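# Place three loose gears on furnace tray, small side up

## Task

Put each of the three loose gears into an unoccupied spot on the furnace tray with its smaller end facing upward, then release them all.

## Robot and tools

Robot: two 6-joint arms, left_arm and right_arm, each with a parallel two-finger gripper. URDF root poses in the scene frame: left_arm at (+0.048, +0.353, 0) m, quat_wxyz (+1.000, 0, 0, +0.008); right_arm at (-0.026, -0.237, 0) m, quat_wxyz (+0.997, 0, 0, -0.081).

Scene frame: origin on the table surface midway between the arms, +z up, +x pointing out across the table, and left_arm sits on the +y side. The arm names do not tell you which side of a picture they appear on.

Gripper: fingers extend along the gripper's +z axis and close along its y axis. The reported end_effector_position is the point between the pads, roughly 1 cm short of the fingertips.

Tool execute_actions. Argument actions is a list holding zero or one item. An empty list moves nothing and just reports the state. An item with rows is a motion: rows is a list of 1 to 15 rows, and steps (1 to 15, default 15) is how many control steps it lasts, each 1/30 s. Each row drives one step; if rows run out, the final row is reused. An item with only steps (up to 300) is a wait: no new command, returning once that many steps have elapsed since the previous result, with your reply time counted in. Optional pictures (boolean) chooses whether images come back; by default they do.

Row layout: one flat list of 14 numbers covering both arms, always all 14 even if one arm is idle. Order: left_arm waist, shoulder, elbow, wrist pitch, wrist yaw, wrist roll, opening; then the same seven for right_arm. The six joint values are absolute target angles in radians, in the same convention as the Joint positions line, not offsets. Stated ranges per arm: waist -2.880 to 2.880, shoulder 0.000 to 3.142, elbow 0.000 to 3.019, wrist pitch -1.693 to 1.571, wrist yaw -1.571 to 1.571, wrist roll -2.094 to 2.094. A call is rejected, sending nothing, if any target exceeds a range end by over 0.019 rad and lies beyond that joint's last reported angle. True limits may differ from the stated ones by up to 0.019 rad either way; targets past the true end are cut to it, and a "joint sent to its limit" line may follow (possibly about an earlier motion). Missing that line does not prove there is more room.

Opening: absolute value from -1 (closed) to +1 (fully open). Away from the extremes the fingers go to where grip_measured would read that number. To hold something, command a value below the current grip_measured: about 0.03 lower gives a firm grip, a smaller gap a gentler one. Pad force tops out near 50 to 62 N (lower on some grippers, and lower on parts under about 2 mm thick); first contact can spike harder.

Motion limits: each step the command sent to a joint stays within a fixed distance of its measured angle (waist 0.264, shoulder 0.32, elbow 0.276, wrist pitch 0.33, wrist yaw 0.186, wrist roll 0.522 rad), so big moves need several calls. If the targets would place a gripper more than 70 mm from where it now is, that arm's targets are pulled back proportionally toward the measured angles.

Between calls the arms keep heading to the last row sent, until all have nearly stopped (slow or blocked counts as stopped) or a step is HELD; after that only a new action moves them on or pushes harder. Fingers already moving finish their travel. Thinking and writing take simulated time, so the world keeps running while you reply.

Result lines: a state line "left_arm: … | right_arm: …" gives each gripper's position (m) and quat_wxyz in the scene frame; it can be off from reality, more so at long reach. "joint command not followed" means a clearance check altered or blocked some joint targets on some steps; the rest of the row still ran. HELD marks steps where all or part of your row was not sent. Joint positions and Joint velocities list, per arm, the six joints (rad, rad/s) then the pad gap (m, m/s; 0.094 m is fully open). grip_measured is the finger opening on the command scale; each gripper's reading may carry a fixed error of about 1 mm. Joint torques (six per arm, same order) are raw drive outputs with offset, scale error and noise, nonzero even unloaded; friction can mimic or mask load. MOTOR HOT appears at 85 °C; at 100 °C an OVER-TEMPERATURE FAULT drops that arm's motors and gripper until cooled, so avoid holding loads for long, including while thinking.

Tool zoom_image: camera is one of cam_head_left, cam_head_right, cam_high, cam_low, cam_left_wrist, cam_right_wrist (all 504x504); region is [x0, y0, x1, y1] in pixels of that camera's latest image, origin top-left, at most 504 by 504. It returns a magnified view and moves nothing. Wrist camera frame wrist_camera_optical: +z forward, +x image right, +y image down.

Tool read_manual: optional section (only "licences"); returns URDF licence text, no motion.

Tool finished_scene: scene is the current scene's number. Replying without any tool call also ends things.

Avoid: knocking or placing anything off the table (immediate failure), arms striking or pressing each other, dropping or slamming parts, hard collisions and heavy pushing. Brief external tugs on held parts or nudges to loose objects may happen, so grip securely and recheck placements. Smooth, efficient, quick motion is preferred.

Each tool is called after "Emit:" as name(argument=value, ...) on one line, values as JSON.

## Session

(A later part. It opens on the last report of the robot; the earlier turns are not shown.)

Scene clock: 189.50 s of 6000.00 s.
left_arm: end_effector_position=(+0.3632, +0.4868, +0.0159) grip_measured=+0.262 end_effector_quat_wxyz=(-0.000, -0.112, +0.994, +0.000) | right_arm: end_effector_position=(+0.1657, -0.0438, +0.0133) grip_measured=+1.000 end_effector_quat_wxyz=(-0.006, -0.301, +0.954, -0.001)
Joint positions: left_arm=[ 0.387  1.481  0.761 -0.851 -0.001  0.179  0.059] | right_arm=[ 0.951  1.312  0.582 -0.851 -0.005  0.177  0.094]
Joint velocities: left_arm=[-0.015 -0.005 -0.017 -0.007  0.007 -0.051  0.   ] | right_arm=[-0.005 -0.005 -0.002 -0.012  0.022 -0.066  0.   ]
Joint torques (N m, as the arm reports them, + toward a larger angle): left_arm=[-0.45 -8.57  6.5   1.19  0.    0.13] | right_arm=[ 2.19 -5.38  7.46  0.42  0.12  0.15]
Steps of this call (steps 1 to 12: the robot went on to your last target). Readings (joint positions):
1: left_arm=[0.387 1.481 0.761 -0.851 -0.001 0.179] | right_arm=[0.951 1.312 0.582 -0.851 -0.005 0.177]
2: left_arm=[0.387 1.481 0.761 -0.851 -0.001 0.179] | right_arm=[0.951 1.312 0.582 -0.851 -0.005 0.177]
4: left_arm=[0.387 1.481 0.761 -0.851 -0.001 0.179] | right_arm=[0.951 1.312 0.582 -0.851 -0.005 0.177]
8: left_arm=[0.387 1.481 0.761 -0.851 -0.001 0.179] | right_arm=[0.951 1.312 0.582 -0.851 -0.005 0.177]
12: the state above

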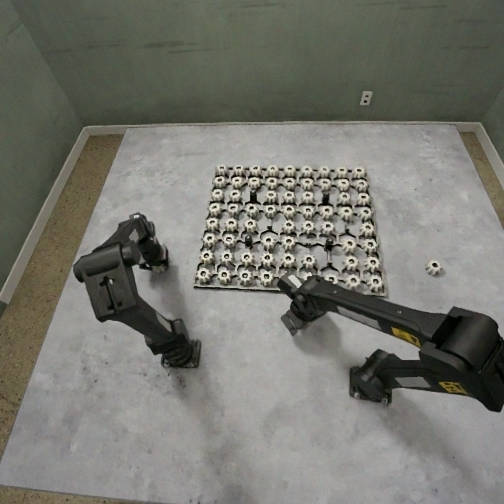

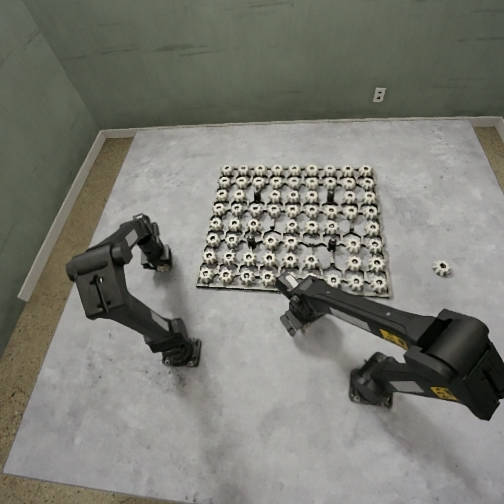

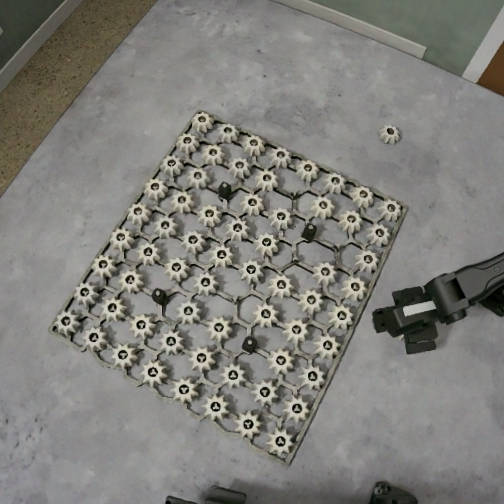

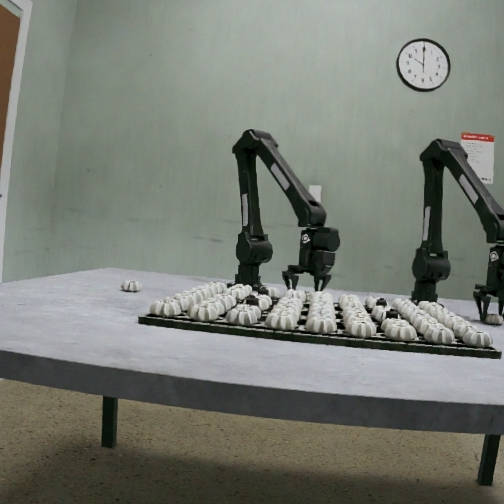

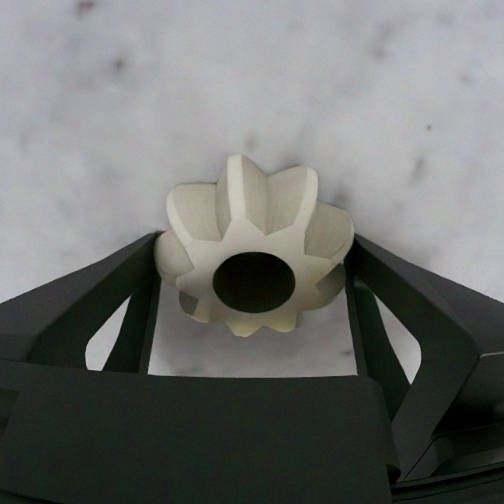

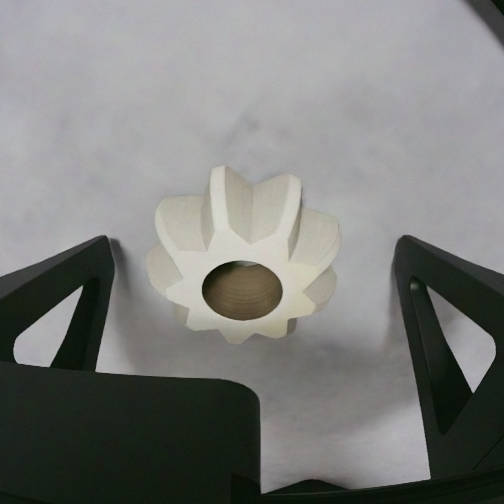

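Emit:
execute_actions(actions=[{"rows": [
[0.400,1.497,0.755,-0.840,0,0.19,0.35, 0.962,1.327,0.586,-0.840,0,0.19,0.9],
[0.400,1.497,0.755,-0.840,0,0.19,0.45, 0.962,1.327,0.586,-0.840,0,0.19,0.8],
[0.400,1.497,0.755,-0.840,0,0.19,0.45, 0.962,1.327,0.586,-0.840,0,0.19,0.7],
[0.400,1.497,0.755,-0.836,0,0.19,0.45, 0.962,1.327,0.586,-0.840,0,0.19,0.6],
[0.400,1.497,0.755,-0.832,0,0.19,0.45, 0.962,1.327,0.586,-0.840,0,0.19,0.52],
[0.400,1.497,0.755,-0.828,0,0.19,0.45, 0.962,1.327,0.586,-0.840,0,0.19,0.46],
[0.400,1.497,0.755,-0.824,0,0.19,0.45, 0.962,1.327,0.586,-0.840,0,0.19,0.41],
[0.400,1.497,0.755,-0.822,0,0.19,0.45, 0.962,1.327,0.586,-0.840,0,0.19,0.37],
[0.400,1.497,0.755,-0.822,0,0.19,0.45, 0.962,1.327,0.586,-0.840,0,0.19,0.33],
[0.400,1.497,0.755,-0.822,0,0.19,0.45, 0.962,1.327,0.586,-0.840,0,0.19,0.30],
[0.400,1.497,0.755,-0.822,0,0.19,0.40, 0.962,1.327,0.586,-0.840,0,0.19,0.27],
[0.400,1.497,0.755,-0.822,0,0.19,0.35, 0.962,1.327,0.586,-0.840,0,0.19,0.25],
[0.400,1.497,0.755,-0.822,0,0.19,0.30, 0.962,1.327,0.586,-0.840,0,0.19,0.23],
[0.400,1.497,0.755,-0.822,0,0.19,0.26, 0.962,1.327,0.586,-0.840,0,0.19,0.22],
[0.400,1.497,0.755,-0.822,0,0.19,0.22, 0.962,1.327,0.586,-0.840,0,0.19,0.22]
], "steps": 15}], pictures=false)

Emit:
execute_actions(actions=[{"steps": 12}])

Scene clock: 205.33 s of 6000.00 s.
left_arm: end_effector_position=(+0.3670, +0.4883, +0.0159) grip_measured=+0.239 end_effector_quat_wxyz=(+0.008, -0.112, +0.994, +0.002) | right_arm: end_effector_position=(+0.1654, -0.0431, +0.0133) grip_measured=+0.234 end_effector_quat_wxyz=(-0.006, -0.302, +0.953, -0.000)
Joint positions: left_arm=[ 0.387  1.481  0.761 -0.834  0.     0.179  0.058] | right_arm=[ 0.953  1.312  0.582 -0.85  -0.005  0.177  0.058]
Joint velocities: left_arm=[-0.005 -0.005 -0.007  0.007  0.007  0.022 -0.033] | right_arm=[ 0.005 -0.024  0.002 -0.017 -0.051  0.051 -0.001]
Joint torques (N m, as the arm reports them, + toward a larger angle): left_arm=[-0.03 -8.56  6.55  1.46  0.09  0.15] | right_arm=[ 0.99 -5.74  7.23  0.4   0.16  0.16]
Steps of this call (steps 1 to 15: the robot went on to your last target; steps 16 to 90: nothing new was sent; then 12.33 s passed at rest; steps 91 to 105: all 15 steps of this action). Readings (joint positions):
91: left_arm=[0.387 1.481 0.761 -0.851 -0.001 0.179] | right_arm=[0.951 1.312 0.582 -0.851 -0.005 0.177]
92: left_arm=[0.387 1.481 0.761 -0.851 -0.001 0.179] | right_arm=[0.951 1.312 0.582 -0.851 -0.005 0.177]
94: left_arm=[0.387 1.481 0.761 -0.850 -0.001 0.179] | right_arm=[0.951 1.312 0.582 -0.851 -0.005 0.177]
98: left_arm=[0.387 1.481 0.761 -0.839 -0.001 0.179] | right_arm=[0.951 1.312 0.582 -0.851 -0.005 0.177]
105: the state above

Scene clock: 205.73 s of 6000.00 s.
left_arm: end_effector_position=(+0.3670, +0.4883, +0.0159) grip_measured=+0.226 end_effector_quat_wxyz=(+0.008, -0.112, +0.994, +0.002) | right_arm: end_effector_position=(+0.1654, -0.0431, +0.0133) grip_measured=+0.234 end_effector_quat_wxyz=(-0.006, -0.302, +0.953, -0.000)
Joint positions: left_arm=[ 0.387  1.481  0.761 -0.834  0.     0.179  0.058] | right_arm=[ 0.953  1.312  0.582 -0.85  -0.005  0.177  0.058]
Joint velocities: left_arm=[-0.015  0.005  0.007 -0.017 -0.022  0.007  0.001] | right_arm=[-0.024  0.005 -0.007 -0.002  0.037 -0.066  0.001]
Joint torques (N m, as the arm reports them, + toward a larger angle): left_arm=[-0.39 -8.62  6.53  1.28 -0.02  0.12] | right_arm=[ 1.58 -6.46  7.32  0.23  0.16  0.07]
Steps of this call (steps 1 to 12: the robot went on to your last target). Readings (joint positions):
1: left_arm=[0.387 1.481 0.761 -0.834 0.000 0.179] | right_arm=[0.953 1.312 0.582 -0.850 -0.005 0.177]
2: left_arm=[0.387 1.481 0.761 -0.834 0.000 0.179] | right_arm=[0.953 1.312 0.582 -0.850 -0.005 0.177]
4: left_arm=[0.387 1.481 0.761 -0.834 0.000 0.179] | right_arm=[0.953 1.312 0.582 -0.850 -0.005 0.177]
8: left_arm=[0.387 1.481 0.761 -0.834 0.000 0.179] | right_arm=[0.953 1.312 0.582 -0.850 -0.005 0.177]
12: the state above

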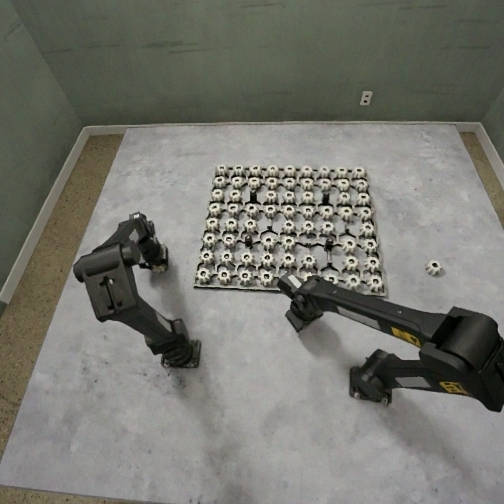

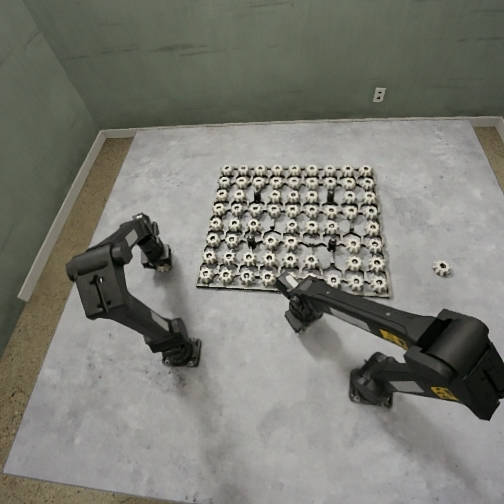

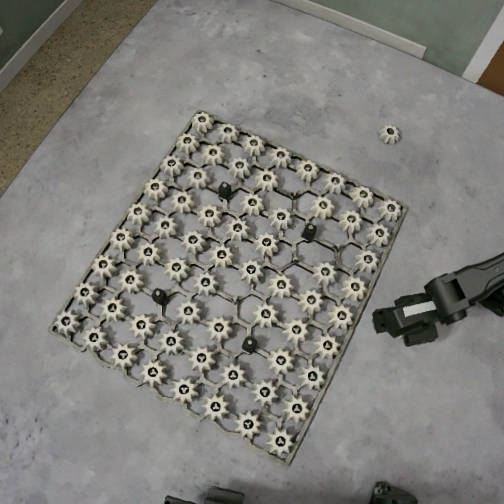

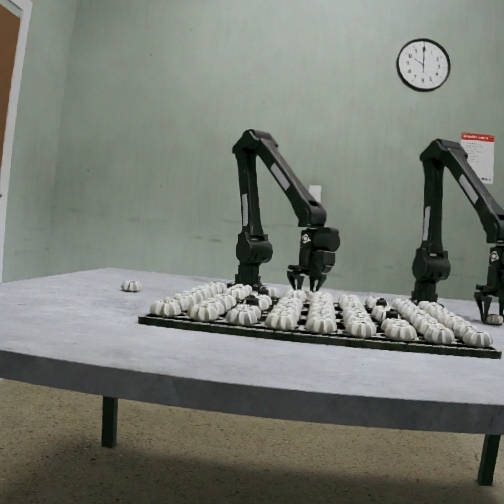

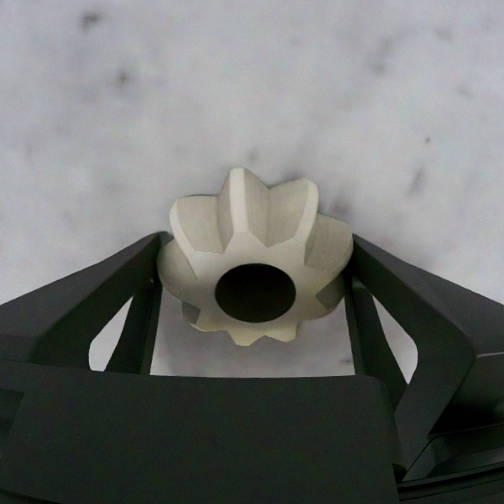

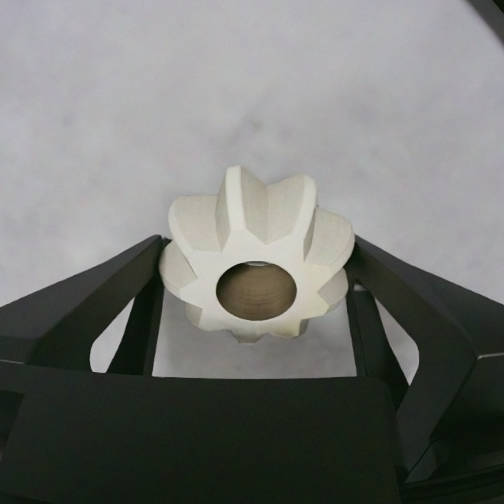

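Emit:
execute_actions(actions=[{"rows": [[0.400,1.497,0.755,-0.822,0,0.19,0.205, 0.962,1.327,0.586,-0.840,0,0.19,0.21],[0.400,1.497,0.755,-0.822,0,0.19,0.19, 0.962,1.327,0.586,-0.840,0,0.19,0.198]], "steps": 10}], pictures=false)

Emit:
zoom_image(camera="cam_head_left", region=[185, 155, 395, 305])

Emit:
zoom_image(camera="cam_high", region=[40, 100, 420, 480])

Scene clock: 212.90 s of 6000.00 s.
left_arm: end_effector_position=(+0.3670, +0.4883, +0.0159) grip_measured=+0.205 end_effector_quat_wxyz=(+0.008, -0.112, +0.994, +0.002) | right_arm: end_effector_position=(+0.1654, -0.0431, +0.0133) grip_measured=+0.221 end_effector_quat_wxyz=(-0.006, -0.302, +0.953, -0.000)
Joint positions: left_arm=[ 0.387  1.481  0.761 -0.834  0.     0.179  0.057] | right_arm=[ 0.953  1.312  0.582 -0.85  -0.005  0.177  0.057]
Joint velocities: left_arm=[ 0.005 -0.005 -0.012  0.002  0.022 -0.007 -0.   ] | right_arm=[-0.005 -0.005 -0.012 -0.002  0.022  0.007  0.001]
Joint torques (N m, as the arm reports them, + toward a larger angle): left_arm=[-0.36 -8.47  6.54  1.25 -0.03  0.11] | right_arm=[ 1.2  -6.05  7.53  0.43  0.21  0.22]
Steps of this call (steps 1 to 15: the robot went on to your last target; steps 16 to 90: nothing new was sent; then 3.83 s passed at rest; steps 91 to 100: all 10 steps of this action). Readings (joint positions):
91: left_arm=[0.387 1.481 0.761 -0.834 0.000 0.179] | right_arm=[0.953 1.312 0.582 -0.850 -0.005 0.177]
92: left_arm=[0.387 1.481 0.761 -0.834 0.000 0.179] | right_arm=[0.953 1.312 0.582 -0.850 -0.005 0.177]
94: left_arm=[0.387 1.481 0.761 -0.834 0.000 0.179] | right_arm=[0.953 1.312 0.582 -0.850 -0.005 0.177]
98: left_arm=[0.387 1.481 0.761 -0.834 0.000 0.179] | right_arm=[0.953 1.312 0.582 -0.850 -0.005 0.177]
100: the state above

Region (185, 155, 395, 305) of cam_head_left's 504x504 image, scaled by 2.400, with more detail than that image has; it fills the top 360 rows of this view, and the rest is white.

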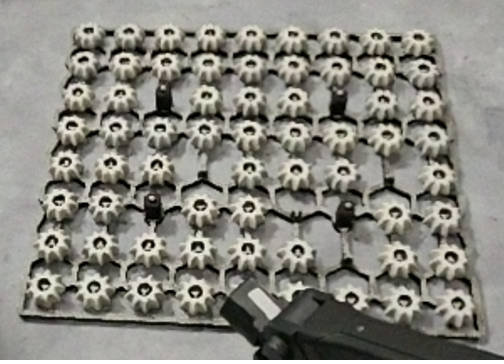

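Region (40, 100, 420, 480) of cam_high's 504x504 image, scaled by 1.326, with more detail than that image has.

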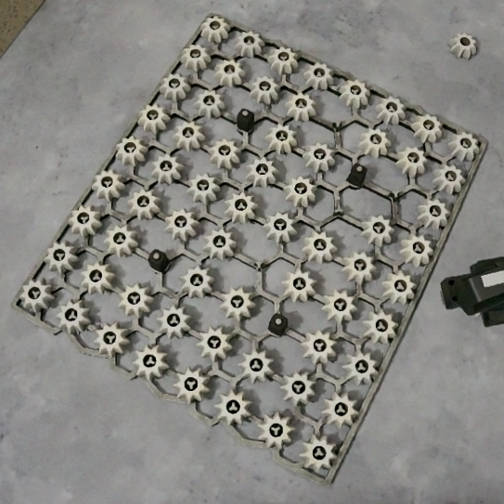

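Emit:
execute_actions(actions=[{"rows": [
[0.400,1.497,0.755,-0.822,0,0.19,0.178, 0.962,1.327,0.586,-0.840,0,0.19,0.19],
[0.400,1.497,0.755,-0.822,0,0.19,0.165, 0.962,1.327,0.586,-0.840,0,0.19,0.18],
[0.400,1.491,0.761,-0.833,0,0.19,0.165, 0.962,1.320,0.592,-0.852,0,0.19,0.18],
[0.400,1.482,0.770,-0.852,0,0.19,0.165, 0.962,1.309,0.601,-0.872,0,0.19,0.18],
[0.400,1.469,0.783,-0.879,0,0.19,0.165, 0.962,1.293,0.614,-0.900,0,0.19,0.18],
[0.400,1.453,0.800,-0.913,0,0.19,0.165, 0.962,1.272,0.630,-0.937,0,0.19,0.18],
[0.400,1.434,0.819,-0.951,0,0.19,0.165, 0.962,1.249,0.649,-0.977,0,0.19,0.18],
[0.400,1.414,0.839,-0.992,0,0.19,0.165, 0.962,1.224,0.669,-1.021,0,0.19,0.18],
[0.400,1.393,0.860,-1.034,0,0.19,0.165, 0.962,1.199,0.690,-1.066,0,0.19,0.18],
[0.400,1.375,0.878,-1.071,0,0.19,0.165, 0.962,1.177,0.708,-1.106,0,0.19,0.18],
[0.400,1.356,0.897,-1.109,0,0.19,0.165, 0.962,1.154,0.727,-1.146,0,0.19,0.18],
[0.400,1.340,0.914,-1.143,0,0.19,0.165, 0.962,1.133,0.743,-1.183,0,0.19,0.18],
[0.400,1.327,0.927,-1.170,0,0.19,0.165, 0.962,1.117,0.756,-1.211,0,0.19,0.18],
[0.400,1.318,0.936,-1.189,0,0.19,0.165, 0.962,1.106,0.765,-1.231,0,0.19,0.18],
[0.400,1.312,0.942,-1.200,0,0.19,0.165, 0.962,1.099,0.771,-1.243,0,0.19,0.18]
], "steps": 15}], pictures=false)

Emit:
execute_actions(actions=[{"steps": 12}])

Scene clock: 270.17 s of 6000.00 s.
left_arm: end_effector_position=(+0.3342, +0.4744, +0.0702) grip_measured=+0.198 end_effector_quat_wxyz=(-0.060, -0.112, +0.992, -0.018) | right_arm: end_effector_position=(+0.1519, -0.0568, +0.0901) grip_measured=+0.221 end_effector_quat_wxyz=(-0.037, -0.301, +0.953, -0.017)
Joint positions: left_arm=[ 0.387  1.381  0.827 -1.142  0.     0.179  0.056] | right_arm=[ 0.953  1.155  0.696 -1.193 -0.005  0.177  0.057]
Joint velocities: left_arm=[-0.005 -0.513  0.452 -0.676  0.007  0.022 -0.001] | right_arm=[-0.015 -0.718  0.554 -0.637 -0.037  0.007 -0.001]
Joint torques (N m, as the arm reports them, + toward a larger angle): left_arm=[ -0.5  -10.77  13.6    0.62  -0.02   0.11] | right_arm=[ 1.57 -6.16 12.13 -0.46  0.13  0.15]
Steps of this call (steps 1 to 15: the robot went on to your last target; steps 16 to 90: nothing new was sent; then 53.77 s passed at rest; steps 91 to 105: all 15 steps of this action). Readings (joint positions):
91: left_arm=[0.387 1.481 0.761 -0.833 0.000 0.179] | right_arm=[0.953 1.312 0.582 -0.850 -0.005 0.177]
92: left_arm=[0.387 1.481 0.761 -0.833 0.000 0.179] | right_arm=[0.953 1.312 0.582 -0.850 -0.005 0.177]
94: left_arm=[0.387 1.481 0.761 -0.834 0.000 0.179] | right_arm=[0.953 1.312 0.582 -0.852 -0.005 0.177]
98: left_arm=[0.387 1.477 0.764 -0.911 0.000 0.179] | right_arm=[0.953 1.304 0.591 -0.939 -0.005 0.177]
105: the state above

Scene clock: 270.57 s of 6000.00 s.
left_arm: end_effector_position=(+0.3528, +0.4823, +0.1124) grip_measured=+0.198 end_effector_quat_wxyz=(-0.019, -0.112, +0.994, -0.006) | right_arm: end_effector_position=(+0.1577, -0.0509, +0.1189) grip_measured=+0.221 end_effector_quat_wxyz=(-0.010, -0.302, +0.953, -0.003)
Joint positions: left_arm=[ 0.387  1.317  0.896 -1.189  0.     0.179  0.056] | right_arm=[ 0.953  1.096  0.739 -1.234 -0.005  0.177  0.057]
Joint velocities: left_arm=[ 0.005 -0.024 -0.017  0.002  0.066  0.037 -0.001] | right_arm=[-0.005  0.005 -0.007 -0.002 -0.037 -0.037 -0.   ]
Joint torques (N m, as the arm reports them, + toward a larger angle): left_arm=[-0.44 -9.22 11.92  0.13 -0.03  0.12] | right_arm=[ 1.67 -5.4  11.74 -0.18  0.19  0.12]
Steps of this call (steps 1 to 12: the robot went on to your last target). Readings (joint positions):
1: left_arm=[0.387 1.365 0.842 -1.161 0.000 0.179] | right_arm=[0.953 1.133 0.712 -1.209 -0.005 0.177]
2: left_arm=[0.387 1.350 0.857 -1.174 0.000 0.179] | right_arm=[0.953 1.115 0.725 -1.218 -0.005 0.177]
4: left_arm=[0.387 1.327 0.881 -1.183 0.000 0.179] | right_arm=[0.953 1.096 0.738 -1.226 -0.005 0.177]
8: left_arm=[0.387 1.317 0.896 -1.184 0.000 0.179] | right_arm=[0.953 1.096 0.739 -1.234 -0.005 0.177]
12: the state above

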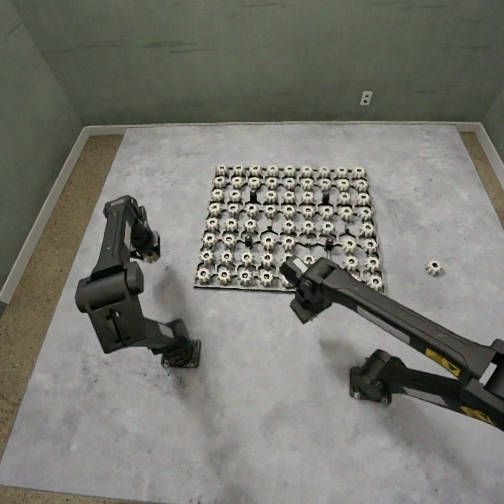

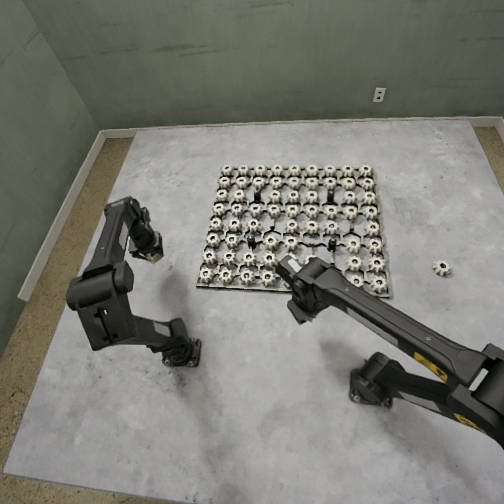

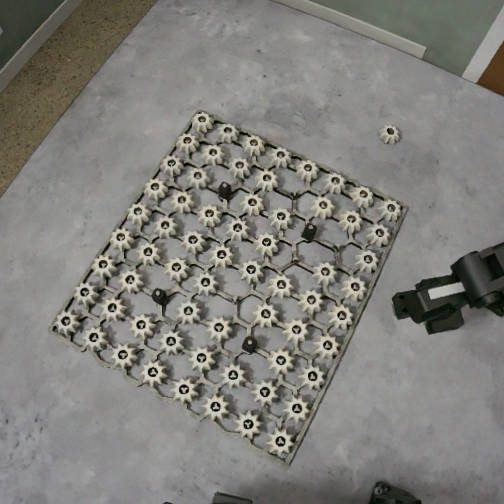

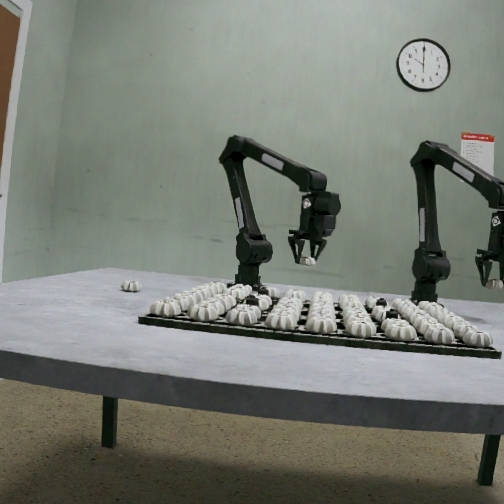

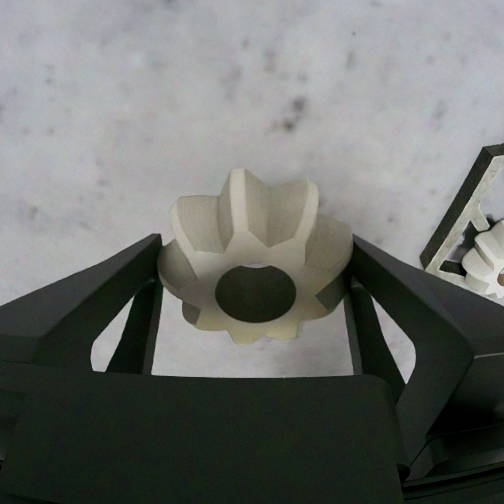

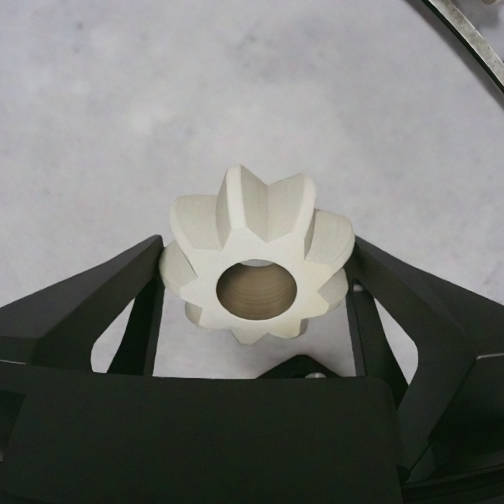

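Emit:
execute_actions(actions=[{"rows": [
[0.395,1.315,0.994,-1.201,0,0.19,0.165, 0.959,1.101,0.798,-1.243,0,0.186,0.18],
[0.381,1.323,1.020,-1.202,0,0.19,0.165, 0.949,1.106,0.812,-1.242,0,0.176,0.18],
[0.358,1.335,1.051,-1.205,0,0.19,0.165, 0.934,1.115,0.829,-1.241,0,0.159,0.18],
[0.328,1.352,1.086,-1.209,0,0.19,0.165, 0.915,1.127,0.847,-1.239,0,0.136,0.18],
[0.291,1.373,1.123,-1.213,0,0.20,0.165, 0.890,1.142,0.867,-1.238,0,0.108,0.18],
[0.248,1.397,1.163,-1.218,0,0.20,0.165, 0.862,1.158,0.888,-1.235,0,0.076,0.18],
[0.200,1.424,1.205,-1.224,0,0.20,0.165, 0.830,1.177,0.910,-1.233,0,0.040,0.18],
[0.147,1.453,1.247,-1.230,0,0.20,0.165, 0.796,1.198,0.932,-1.231,0,0.001,0.18],
[0.092,1.484,1.291,-1.236,0,0.21,0.165, 0.760,1.219,0.956,-1.228,0,-0.041,0.18],
[0.033,1.517,1.335,-1.243,0,0.21,0.165, 0.721,1.242,0.979,-1.225,0,-0.085,0.18],
[-0.027,1.550,1.377,-1.250,0,0.21,0.165, 0.682,1.265,1.001,-1.222,0,-0.129,0.18],
[-0.088,1.585,1.419,-1.258,0,0.22,0.165, 0.642,1.289,1.023,-1.219,0,-0.175,0.18],
[-0.148,1.619,1.459,-1.265,0,0.22,0.165, 0.602,1.313,1.044,-1.216,0,-0.221,0.18],
[-0.208,1.652,1.496,-1.272,0,0.22,0.165, 0.563,1.336,1.064,-1.213,0,-0.265,0.18],
[-0.267,1.685,1.531,-1.279,0,0.23,0.165, 0.524,1.359,1.082,-1.210,0,-0.309,0.18]
], "steps": 15}], pictures=false)

Emit:
execute_actions(actions=[{"rows": [
[-0.322,1.716,1.562,-1.285,0,0.23,0.165, 0.488,1.380,1.099,-1.207,0,-0.351,0.18],
[-0.375,1.745,1.588,-1.291,0,0.235,0.165, 0.454,1.401,1.113,-1.205,0,-0.390,0.18],
[-0.423,1.772,1.610,-1.297,0,0.235,0.165, 0.422,1.420,1.124,-1.203,0,-0.426,0.18],
[-0.466,1.796,1.626,-1.302,0,0.235,0.165, 0.394,1.436,1.133,-1.200,0,-0.458,0.18],
[-0.503,1.817,1.636,-1.306,0,0.235,0.165, 0.369,1.451,1.138,-1.199,0,-0.486,0.18],
[-0.533,1.834,1.640,-1.310,0,0.235,0.165, 0.350,1.463,1.140,-1.197,0,-0.509,0.18],
[-0.556,1.846,1.640,-1.313,0,0.235,0.165, 0.335,1.472,1.140,-1.196,0,-0.526,0.18],
[-0.570,1.854,1.640,-1.314,0,0.235,0.165, 0.325,1.477,1.140,-1.195,0,-0.536,0.18],
[-0.575,1.857,1.640,-1.315,0,0.235,0.165, 0.322,1.479,1.140,-1.195,0,-0.540,0.18]
], "steps": 15}], pictures=false)

Emit:
execute_actions(actions=[{"steps": 30}])

Scene clock: 308.70 s of 6000.00 s.
left_arm: end_effector_position=(+0.4924, +0.3913, +0.1544) grip_measured=+0.198 end_effector_quat_wxyz=(+0.022, +0.050, +0.999, +0.006) | right_arm: end_effector_position=(+0.3031, -0.0805, +0.1531) grip_measured=+0.221 end_effector_quat_wxyz=(+0.021, -0.283, +0.959, +0.006)
Joint positions: left_arm=[ 0.069  1.518  1.22  -1.227 -0.005  0.185  0.056] | right_arm=[ 0.606  1.31   1.004 -1.222 -0.005 -0.131  0.057]
Joint velocities: left_arm=[-1.118  0.786  0.764 -0.149 -0.007  0.11  -0.001] | right_arm=[-1.197  0.708  0.603  0.11   0.022 -1.121  0.001]
Joint torques (N m, as the arm reports them, + toward a larger angle): left_arm=[ -2.48 -11.61  13.29   0.45   0.13   0.09] | right_arm=[ 0.22 -8.25 12.61  0.14  0.17 -0.12]
Steps of this call (steps 1 to 30: the robot went on to your last target; steps 31 to 90: nothing new was sent; then 34.63 s passed at rest; steps 91 to 105: all 15 steps of this action). Readings (joint positions):
91: left_arm=[0.387 1.317 0.897 -1.191 0.000 0.179] | right_arm=[0.953 1.096 0.739 -1.234 -0.005 0.177]
92: left_arm=[0.387 1.317 0.902 -1.193 0.000 0.179] | right_arm=[0.953 1.096 0.740 -1.235 -0.005 0.177]
94: left_arm=[0.382 1.325 0.929 -1.202 -0.001 0.179] | right_arm=[0.949 1.101 0.750 -1.237 -0.005 0.172]
98: left_arm=[0.314 1.371 1.031 -1.209 -0.005 0.180] | right_arm=[0.879 1.150 0.823 -1.238 -0.005 0.108]
105: the state above

Scene clock: 309.20 s of 6000.00 s.
left_arm: end_effector_position=(+0.5207, +0.1159, +0.0880) grip_measured=+0.198 end_effector_quat_wxyz=(-0.042, +0.328, +0.944, +0.007) | right_arm: end_effector_position=(+0.3733, -0.1788, +0.1179) grip_measured=+0.221 end_effector_quat_wxyz=(-0.016, -0.319, +0.948, +0.002)
Joint positions: left_arm=[-0.481  1.86   1.481 -1.278 -0.003  0.206  0.056] | right_arm=[ 0.309  1.493  1.09  -1.199  0.001 -0.503  0.057]
Joint velocities: left_arm=[-1.001  0.278  0.31  -0.188 -0.007  0.081 -0.   ] | right_arm=[ 0.054 -0.024  0.007 -0.007 -0.022 -0.168  0.001]
Joint torques (N m, as the arm reports them, + toward a larger angle): left_arm=[ -0.96 -18.14  15.48   0.03   0.     0.11] | right_arm=[  2.48 -12.52  13.05   0.32  -0.08  -0.14]
Steps of this call (steps 1 to 15: all 15 steps of this action). Readings (joint positions):
1: left_arm=[0.031 1.546 1.246 -1.232 -0.005 0.187] | right_arm=[0.565 1.335 1.024 -1.218 -0.005 -0.171]
2: left_arm=[-0.007 1.575 1.272 -1.236 -0.005 0.189] | right_arm=[0.525 1.358 1.042 -1.214 -0.004 -0.211]
4: left_arm=[-0.082 1.634 1.321 -1.245 -0.005 0.192] | right_arm=[0.451 1.402 1.070 -1.208 -0.003 -0.288]
8: left_arm=[-0.228 1.747 1.407 -1.259 -0.005 0.197] | right_arm=[0.339 1.468 1.090 -1.200 -0.000 -0.414]
15: the state above

Scene clock: 310.20 s of 6000.00 s.
left_arm: end_effector_position=(+0.5192, +0.0535, +0.1112) grip_measured=+0.198 end_effector_quat_wxyz=(-0.017, +0.384, +0.923, +0.003) | right_arm: end_effector_position=(+0.3774, -0.1732, +0.1188) grip_measured=+0.183 end_effector_quat_wxyz=(-0.007, -0.335, +0.942, +0.004)
Joint positions: left_arm=[-0.581  1.881  1.579 -1.304  0.001  0.224  0.056] | right_arm=[ 0.319  1.494  1.094 -1.187 -0.005 -0.528  0.056]
Joint velocities: left_arm=[-0.005 -0.005  0.027 -0.007 -0.007  0.022  0.   ] | right_arm=[ 0.005 -0.005  0.012 -0.007 -0.022  0.051 -0.   ]
Joint torques (N m, as the arm reports them, + toward a larger angle): left_arm=[ -1.22 -18.24  13.22   0.19  -0.06   0.13] | right_arm=[  0.85 -12.4   12.59  -0.57   0.11  -0.13]
Steps of this call (steps 1 to 30: the robot went on to your last target). Readings (joint positions):
1: left_arm=[-0.514 1.869 1.493 -1.284 -0.001 0.208] | right_arm=[0.311 1.493 1.090 -1.199 0.001 -0.508]
2: left_arm=[-0.543 1.875 1.507 -1.290 0.000 0.211] | right_arm=[0.312 1.493 1.090 -1.199 0.001 -0.512]
4: left_arm=[-0.589 1.881 1.535 -1.298 0.004 0.216] | right_arm=[0.313 1.493 1.090 -1.199 0.001 -0.517]
8: left_arm=[-0.614 1.881 1.575 -1.301 0.005 0.222] | right_arm=[0.313 1.493 1.090 -1.199 0.001 -0.523]
30: the state above

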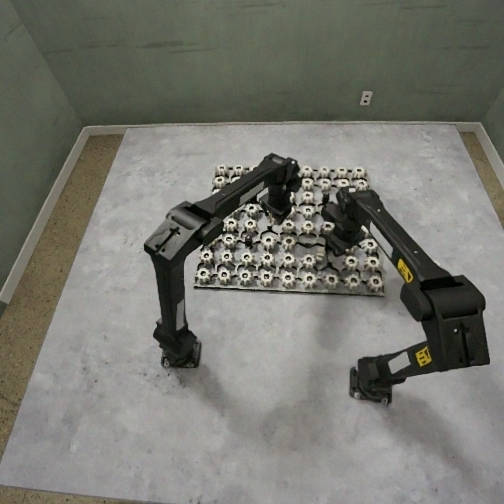

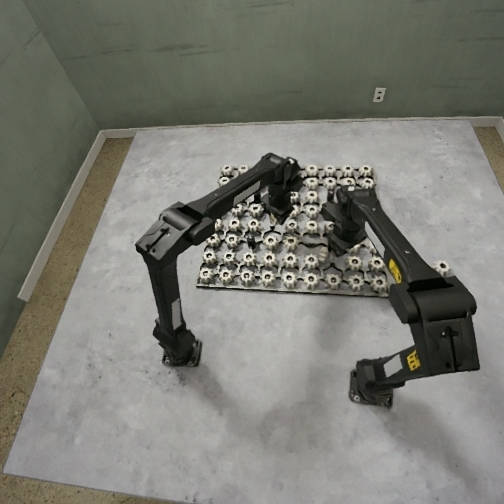

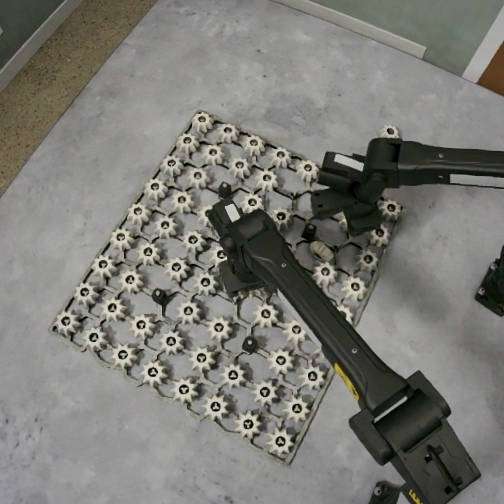

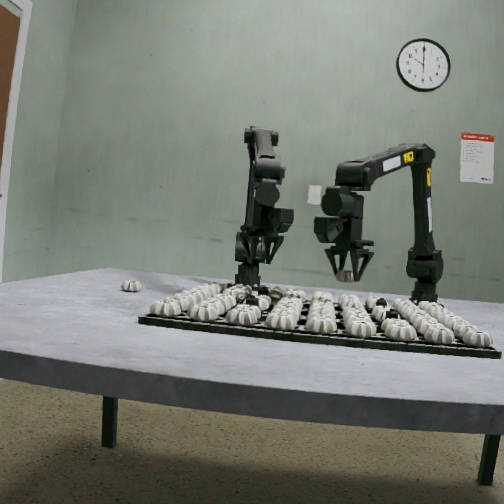

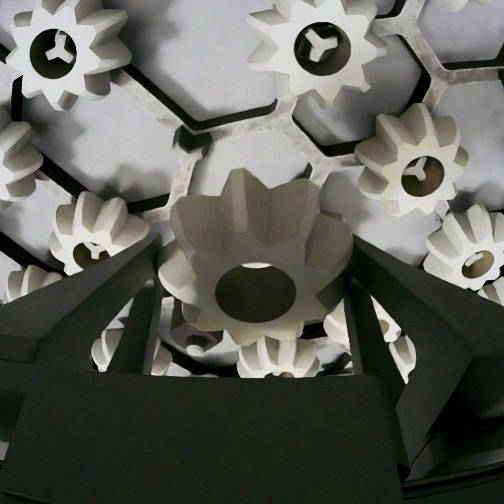

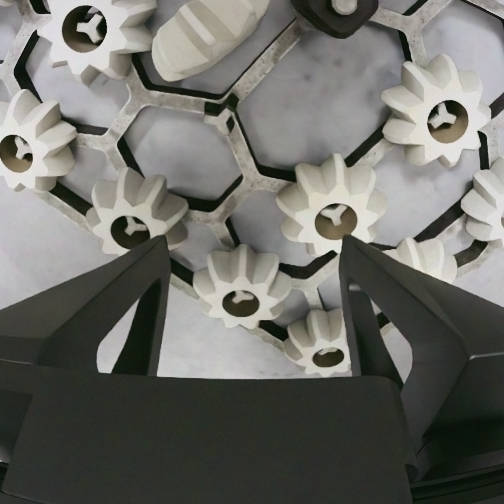

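Emit:
execute_actions(actions=[{"rows": [[-0.575,1.857,1.640,-1.315,0,0.235,0.14, 0.322,1.479,1.140,-1.195,0,-0.540,0.18],[-0.575,1.857,1.640,-1.315,0,0.235,0.12, 0.322,1.479,1.140,-1.195,0,-0.540,0.18]], "steps": 10}])

Scene clock: 313.23 s of 6000.00 s.
left_arm: end_effector_position=(+0.5192, +0.0535, +0.1112) grip_measured=+0.198 end_effector_quat_wxyz=(-0.017, +0.384, +0.923, +0.003) | right_arm: end_effector_position=(+0.3774, -0.1732, +0.1188) grip_measured=+0.183 end_effector_quat_wxyz=(-0.007, -0.335, +0.942, +0.004)
Joint positions: left_arm=[-0.581  1.881  1.579 -1.304  0.001  0.224  0.056] | right_arm=[ 0.319  1.494  1.094 -1.187 -0.005 -0.528  0.056]
Joint velocities: left_arm=[-0.005 -0.005 -0.002 -0.007 -0.037 -0.007 -0.   ] | right_arm=[-0.005  0.005 -0.007 -0.007  0.022 -0.037 -0.   ]
Joint torques (N m, as the arm reports them, + toward a larger angle): left_arm=[ -1.13 -18.38  13.5    0.2   -0.05   0.13] | right_arm=[  1.01 -12.32  12.88  -0.58   0.1   -0.14]
Steps of this call (steps 1 to 15: the robot went on to your last target; steps 16 to 81: nothing new was sent; steps 82 to 91: all 10 steps of this action). Readings (joint positions):
82: left_arm=[-0.581 1.881 1.579 -1.304 0.001 0.224] | right_arm=[0.319 1.494 1.094 -1.187 -0.005 -0.528]
83: left_arm=[-0.581 1.881 1.579 -1.304 0.001 0.224] | right_arm=[0.319 1.494 1.094 -1.187 -0.005 -0.528]
85: left_arm=[-0.581 1.881 1.579 -1.304 0.001 0.224] | right_arm=[0.319 1.494 1.094 -1.187 -0.005 -0.528]
89: left_arm=[-0.581 1.881 1.579 -1.304 0.001 0.224] | right_arm=[0.319 1.494 1.094 -1.187 -0.005 -0.528]
91: the state above

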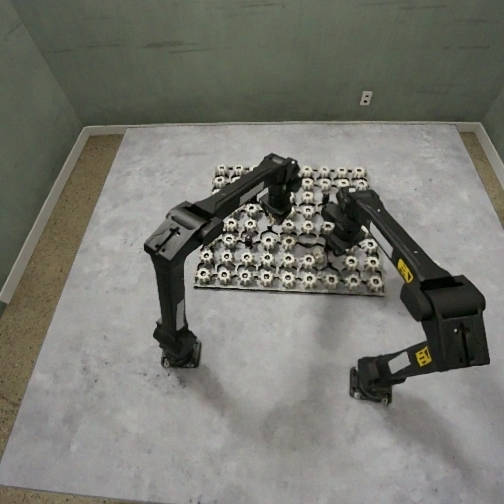

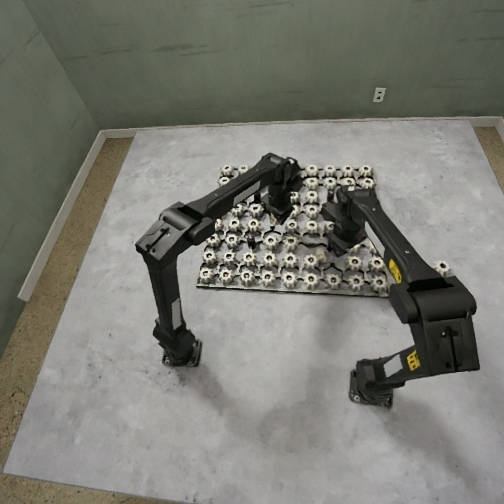

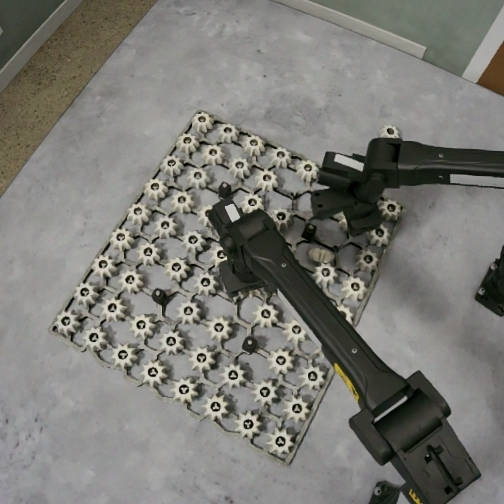

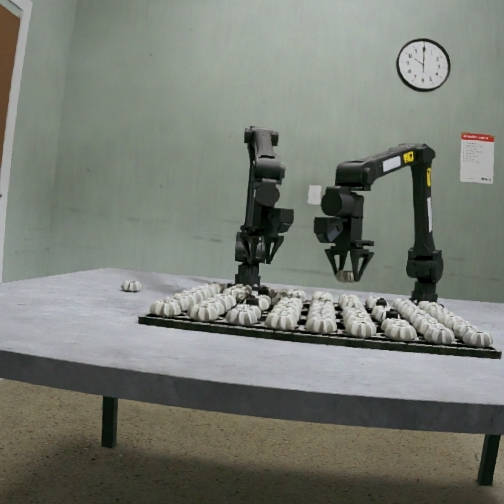

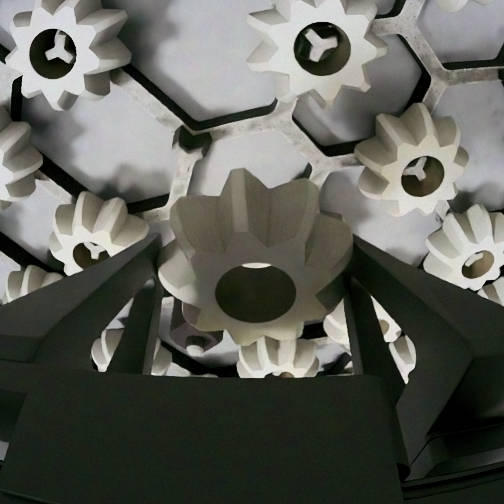

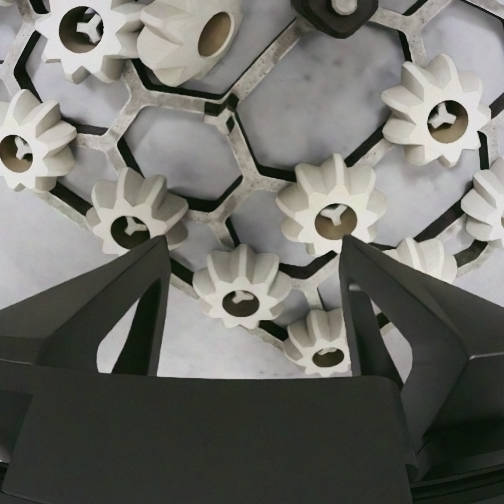

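Emit:
zoom_image(camera="cam_left_wrist", region=[130, 90, 250, 210])

Emit:
zoom_image(camera="cam_right_wrist", region=[30, 0, 290, 160])

Region (130, 90, 250, 210) of cam_left_wrist's 504x504 image, scaled by 4.200, with more detail than that image has.

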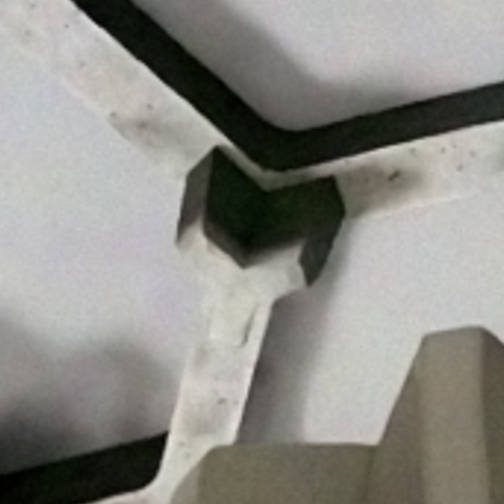

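Region (30, 0, 290, 160) of cam_right_wrist's 504x504 image, scaled by 1.938, with more detail than that image has; it fills the top 310 rows of this view, and the rest is white.

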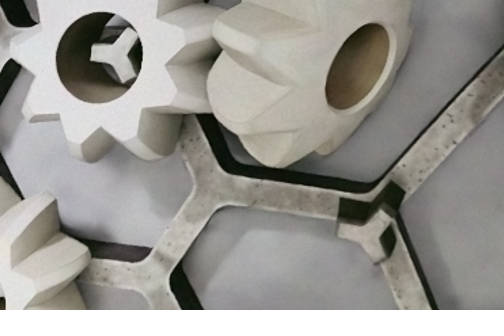

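Emit:
execute_actions(actions=[{"rows": [
[-0.572,1.875,1.600,-1.300,0,0.24,0.12, 0.322,1.479,1.140,-1.195,0,-0.540,0.18],
[-0.567,1.882,1.590,-1.295,0,0.245,0.12, 0.322,1.479,1.140,-1.195,0,-0.540,0.18],
[-0.561,1.887,1.584,-1.285,0,0.25,0.12, 0.322,1.479,1.140,-1.195,0,-0.540,0.18],
[-0.555,1.892,1.578,-1.272,0,0.255,0.12, 0.322,1.479,1.140,-1.195,0,-0.540,0.18],
[-0.549,1.897,1.572,-1.258,0,0.26,0.12, 0.322,1.479,1.140,-1.195,0,-0.540,0.18],
[-0.543,1.902,1.566,-1.244,0,0.265,0.12, 0.322,1.479,1.140,-1.195,0,-0.540,0.18],
[-0.537,1.907,1.560,-1.230,0,0.27,0.12, 0.322,1.479,1.140,-1.195,0,-0.540,0.18],
[-0.532,1.912,1.554,-1.216,0,0.27,0.12, 0.322,1.479,1.140,-1.195,0,-0.540,0.18],
[-0.527,1.916,1.548,-1.203,0,0.27,0.12, 0.322,1.479,1.140,-1.195,0,-0.540,0.18],
[-0.523,1.920,1.543,-1.191,0,0.27,0.12, 0.322,1.479,1.140,-1.195,0,-0.540,0.18],
[-0.521,1.923,1.539,-1.180,0,0.27,0.12, 0.322,1.479,1.140,-1.195,0,-0.540,0.18],
[-0.519,1.925,1.536,-1.171,0,0.27,0.12, 0.322,1.479,1.140,-1.195,0,-0.540,0.18],
[-0.519,1.925,1.535,-1.165,0,0.27,0.12, 0.322,1.479,1.140,-1.195,0,-0.540,0.18]
], "steps": 15}], pictures=false)

Emit:
execute_actions(actions=[{"steps": 15}])

Scene clock: 349.97 s of 6000.00 s.
left_arm: end_effector_position=(+0.5455, +0.0737, +0.0739) grip_measured=+0.198 end_effector_quat_wxyz=(+0.003, +0.374, +0.928, -0.001) | right_arm: end_effector_position=(+0.3774, -0.1732, +0.1188) grip_measured=+0.183 end_effector_quat_wxyz=(-0.007, -0.335, +0.942, +0.004)
Joint positions: left_arm=[-0.527  1.92   1.535 -1.181  0.     0.256  0.056] | right_arm=[ 0.319  1.494  1.094 -1.187 -0.005 -0.528  0.056]
Joint velocities: left_arm=[ 0.093  0.171 -0.081  0.071  0.007 -0.051  0.001] | right_arm=[-0.015 -0.005 -0.007 -0.002  0.007  0.007  0.002]
Joint torques (N m, as the arm reports them, + toward a larger angle): left_arm=[ -0.91 -17.27   8.58   1.27  -0.01   0.17] | right_arm=[  0.85 -12.48  12.71  -0.61   0.14  -0.18]
Steps of this call (steps 1 to 15: the robot went on to your last target; steps 16 to 90: nothing new was sent; then 33.23 s passed at rest; steps 91 to 105: all 15 steps of this action). Readings (joint positions):
91: left_arm=[-0.581 1.881 1.579 -1.304 0.001 0.224] | right_arm=[0.319 1.494 1.094 -1.187 -0.005 -0.528]
92: left_arm=[-0.581 1.881 1.579 -1.304 0.001 0.226] | right_arm=[0.319 1.494 1.094 -1.187 -0.005 -0.528]
94: left_arm=[-0.580 1.881 1.579 -1.299 0.001 0.231] | right_arm=[0.319 1.494 1.094 -1.187 -0.005 -0.528]
98: left_arm=[-0.568 1.885 1.568 -1.252 0.001 0.246] | right_arm=[0.319 1.494 1.094 -1.187 -0.005 -0.528]
105: the state above

Scene clock: 350.47 s of 6000.00 s.
left_arm: end_effector_position=(+0.5450, +0.0774, +0.0634) grip_measured=+0.198 end_effector_quat_wxyz=(-0.005, +0.372, +0.928, +0.000) | right_arm: end_effector_position=(+0.3774, -0.1732, +0.1188) grip_measured=+0.183 end_effector_quat_wxyz=(-0.007, -0.335, +0.942, +0.004)
Joint positions: left_arm=[-0.522  1.935  1.528 -1.175  0.     0.258  0.056] | right_arm=[ 0.319  1.494  1.094 -1.187 -0.005 -0.528  0.056]
Joint velocities: left_arm=[-0.005  0.015  0.012 -0.002 -0.022  0.007 -0.   ] | right_arm=[ 0.015 -0.015  0.002 -0.007 -0.051 -0.007 -0.001]
Joint torques (N m, as the arm reports them, + toward a larger angle): left_arm=[ -1.61 -18.11   9.07   1.2   -0.03   0.13] | right_arm=[  1.08 -12.81  12.69  -0.33   0.17  -0.1 ]
Steps of this call (steps 1 to 15: the robot went on to your last target). Readings (joint positions):
1: left_arm=[-0.524 1.925 1.533 -1.179 0.000 0.256] | right_arm=[0.319 1.494 1.094 -1.187 -0.005 -0.528]
2: left_arm=[-0.522 1.929 1.531 -1.178 0.000 0.256] | right_arm=[0.319 1.494 1.094 -1.187 -0.005 -0.528]
4: left_arm=[-0.522 1.934 1.528 -1.177 0.000 0.257] | right_arm=[0.319 1.494 1.094 -1.187 -0.005 -0.528]
8: left_arm=[-0.522 1.935 1.528 -1.176 0.000 0.258] | right_arm=[0.319 1.494 1.094 -1.187 -0.005 -0.528]
15: the state above

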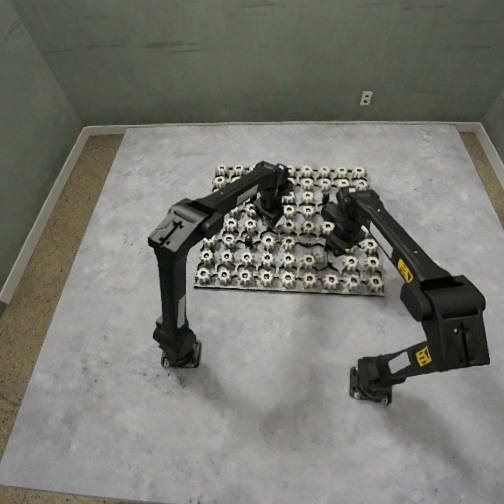

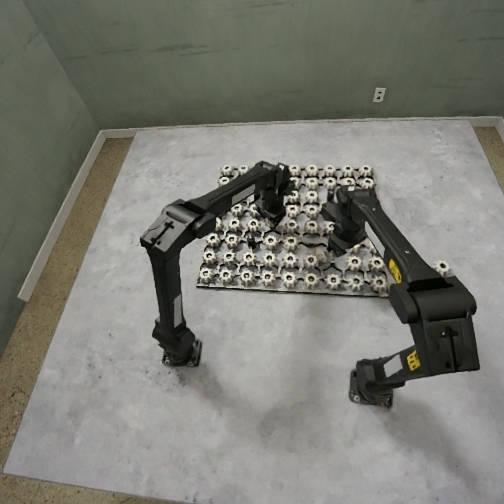

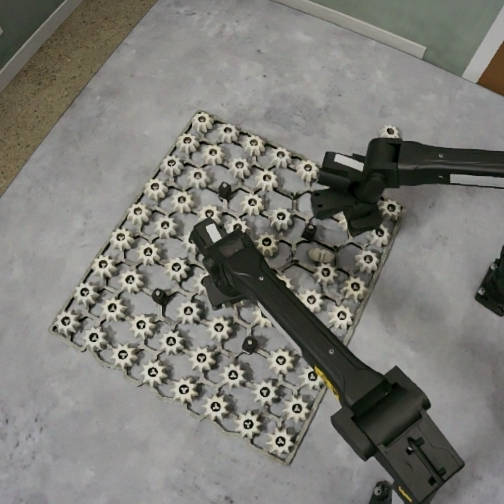

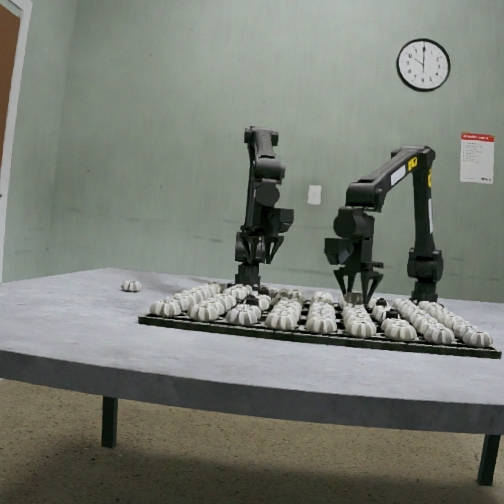

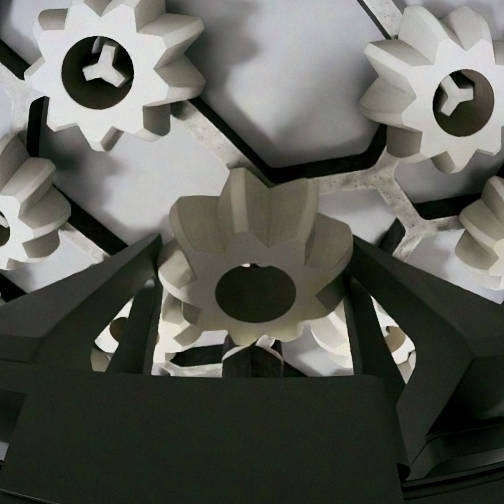

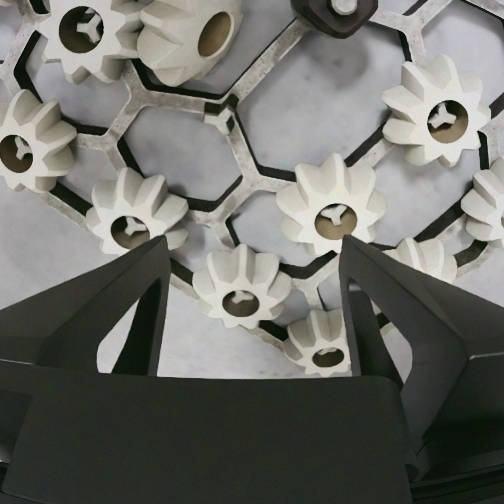

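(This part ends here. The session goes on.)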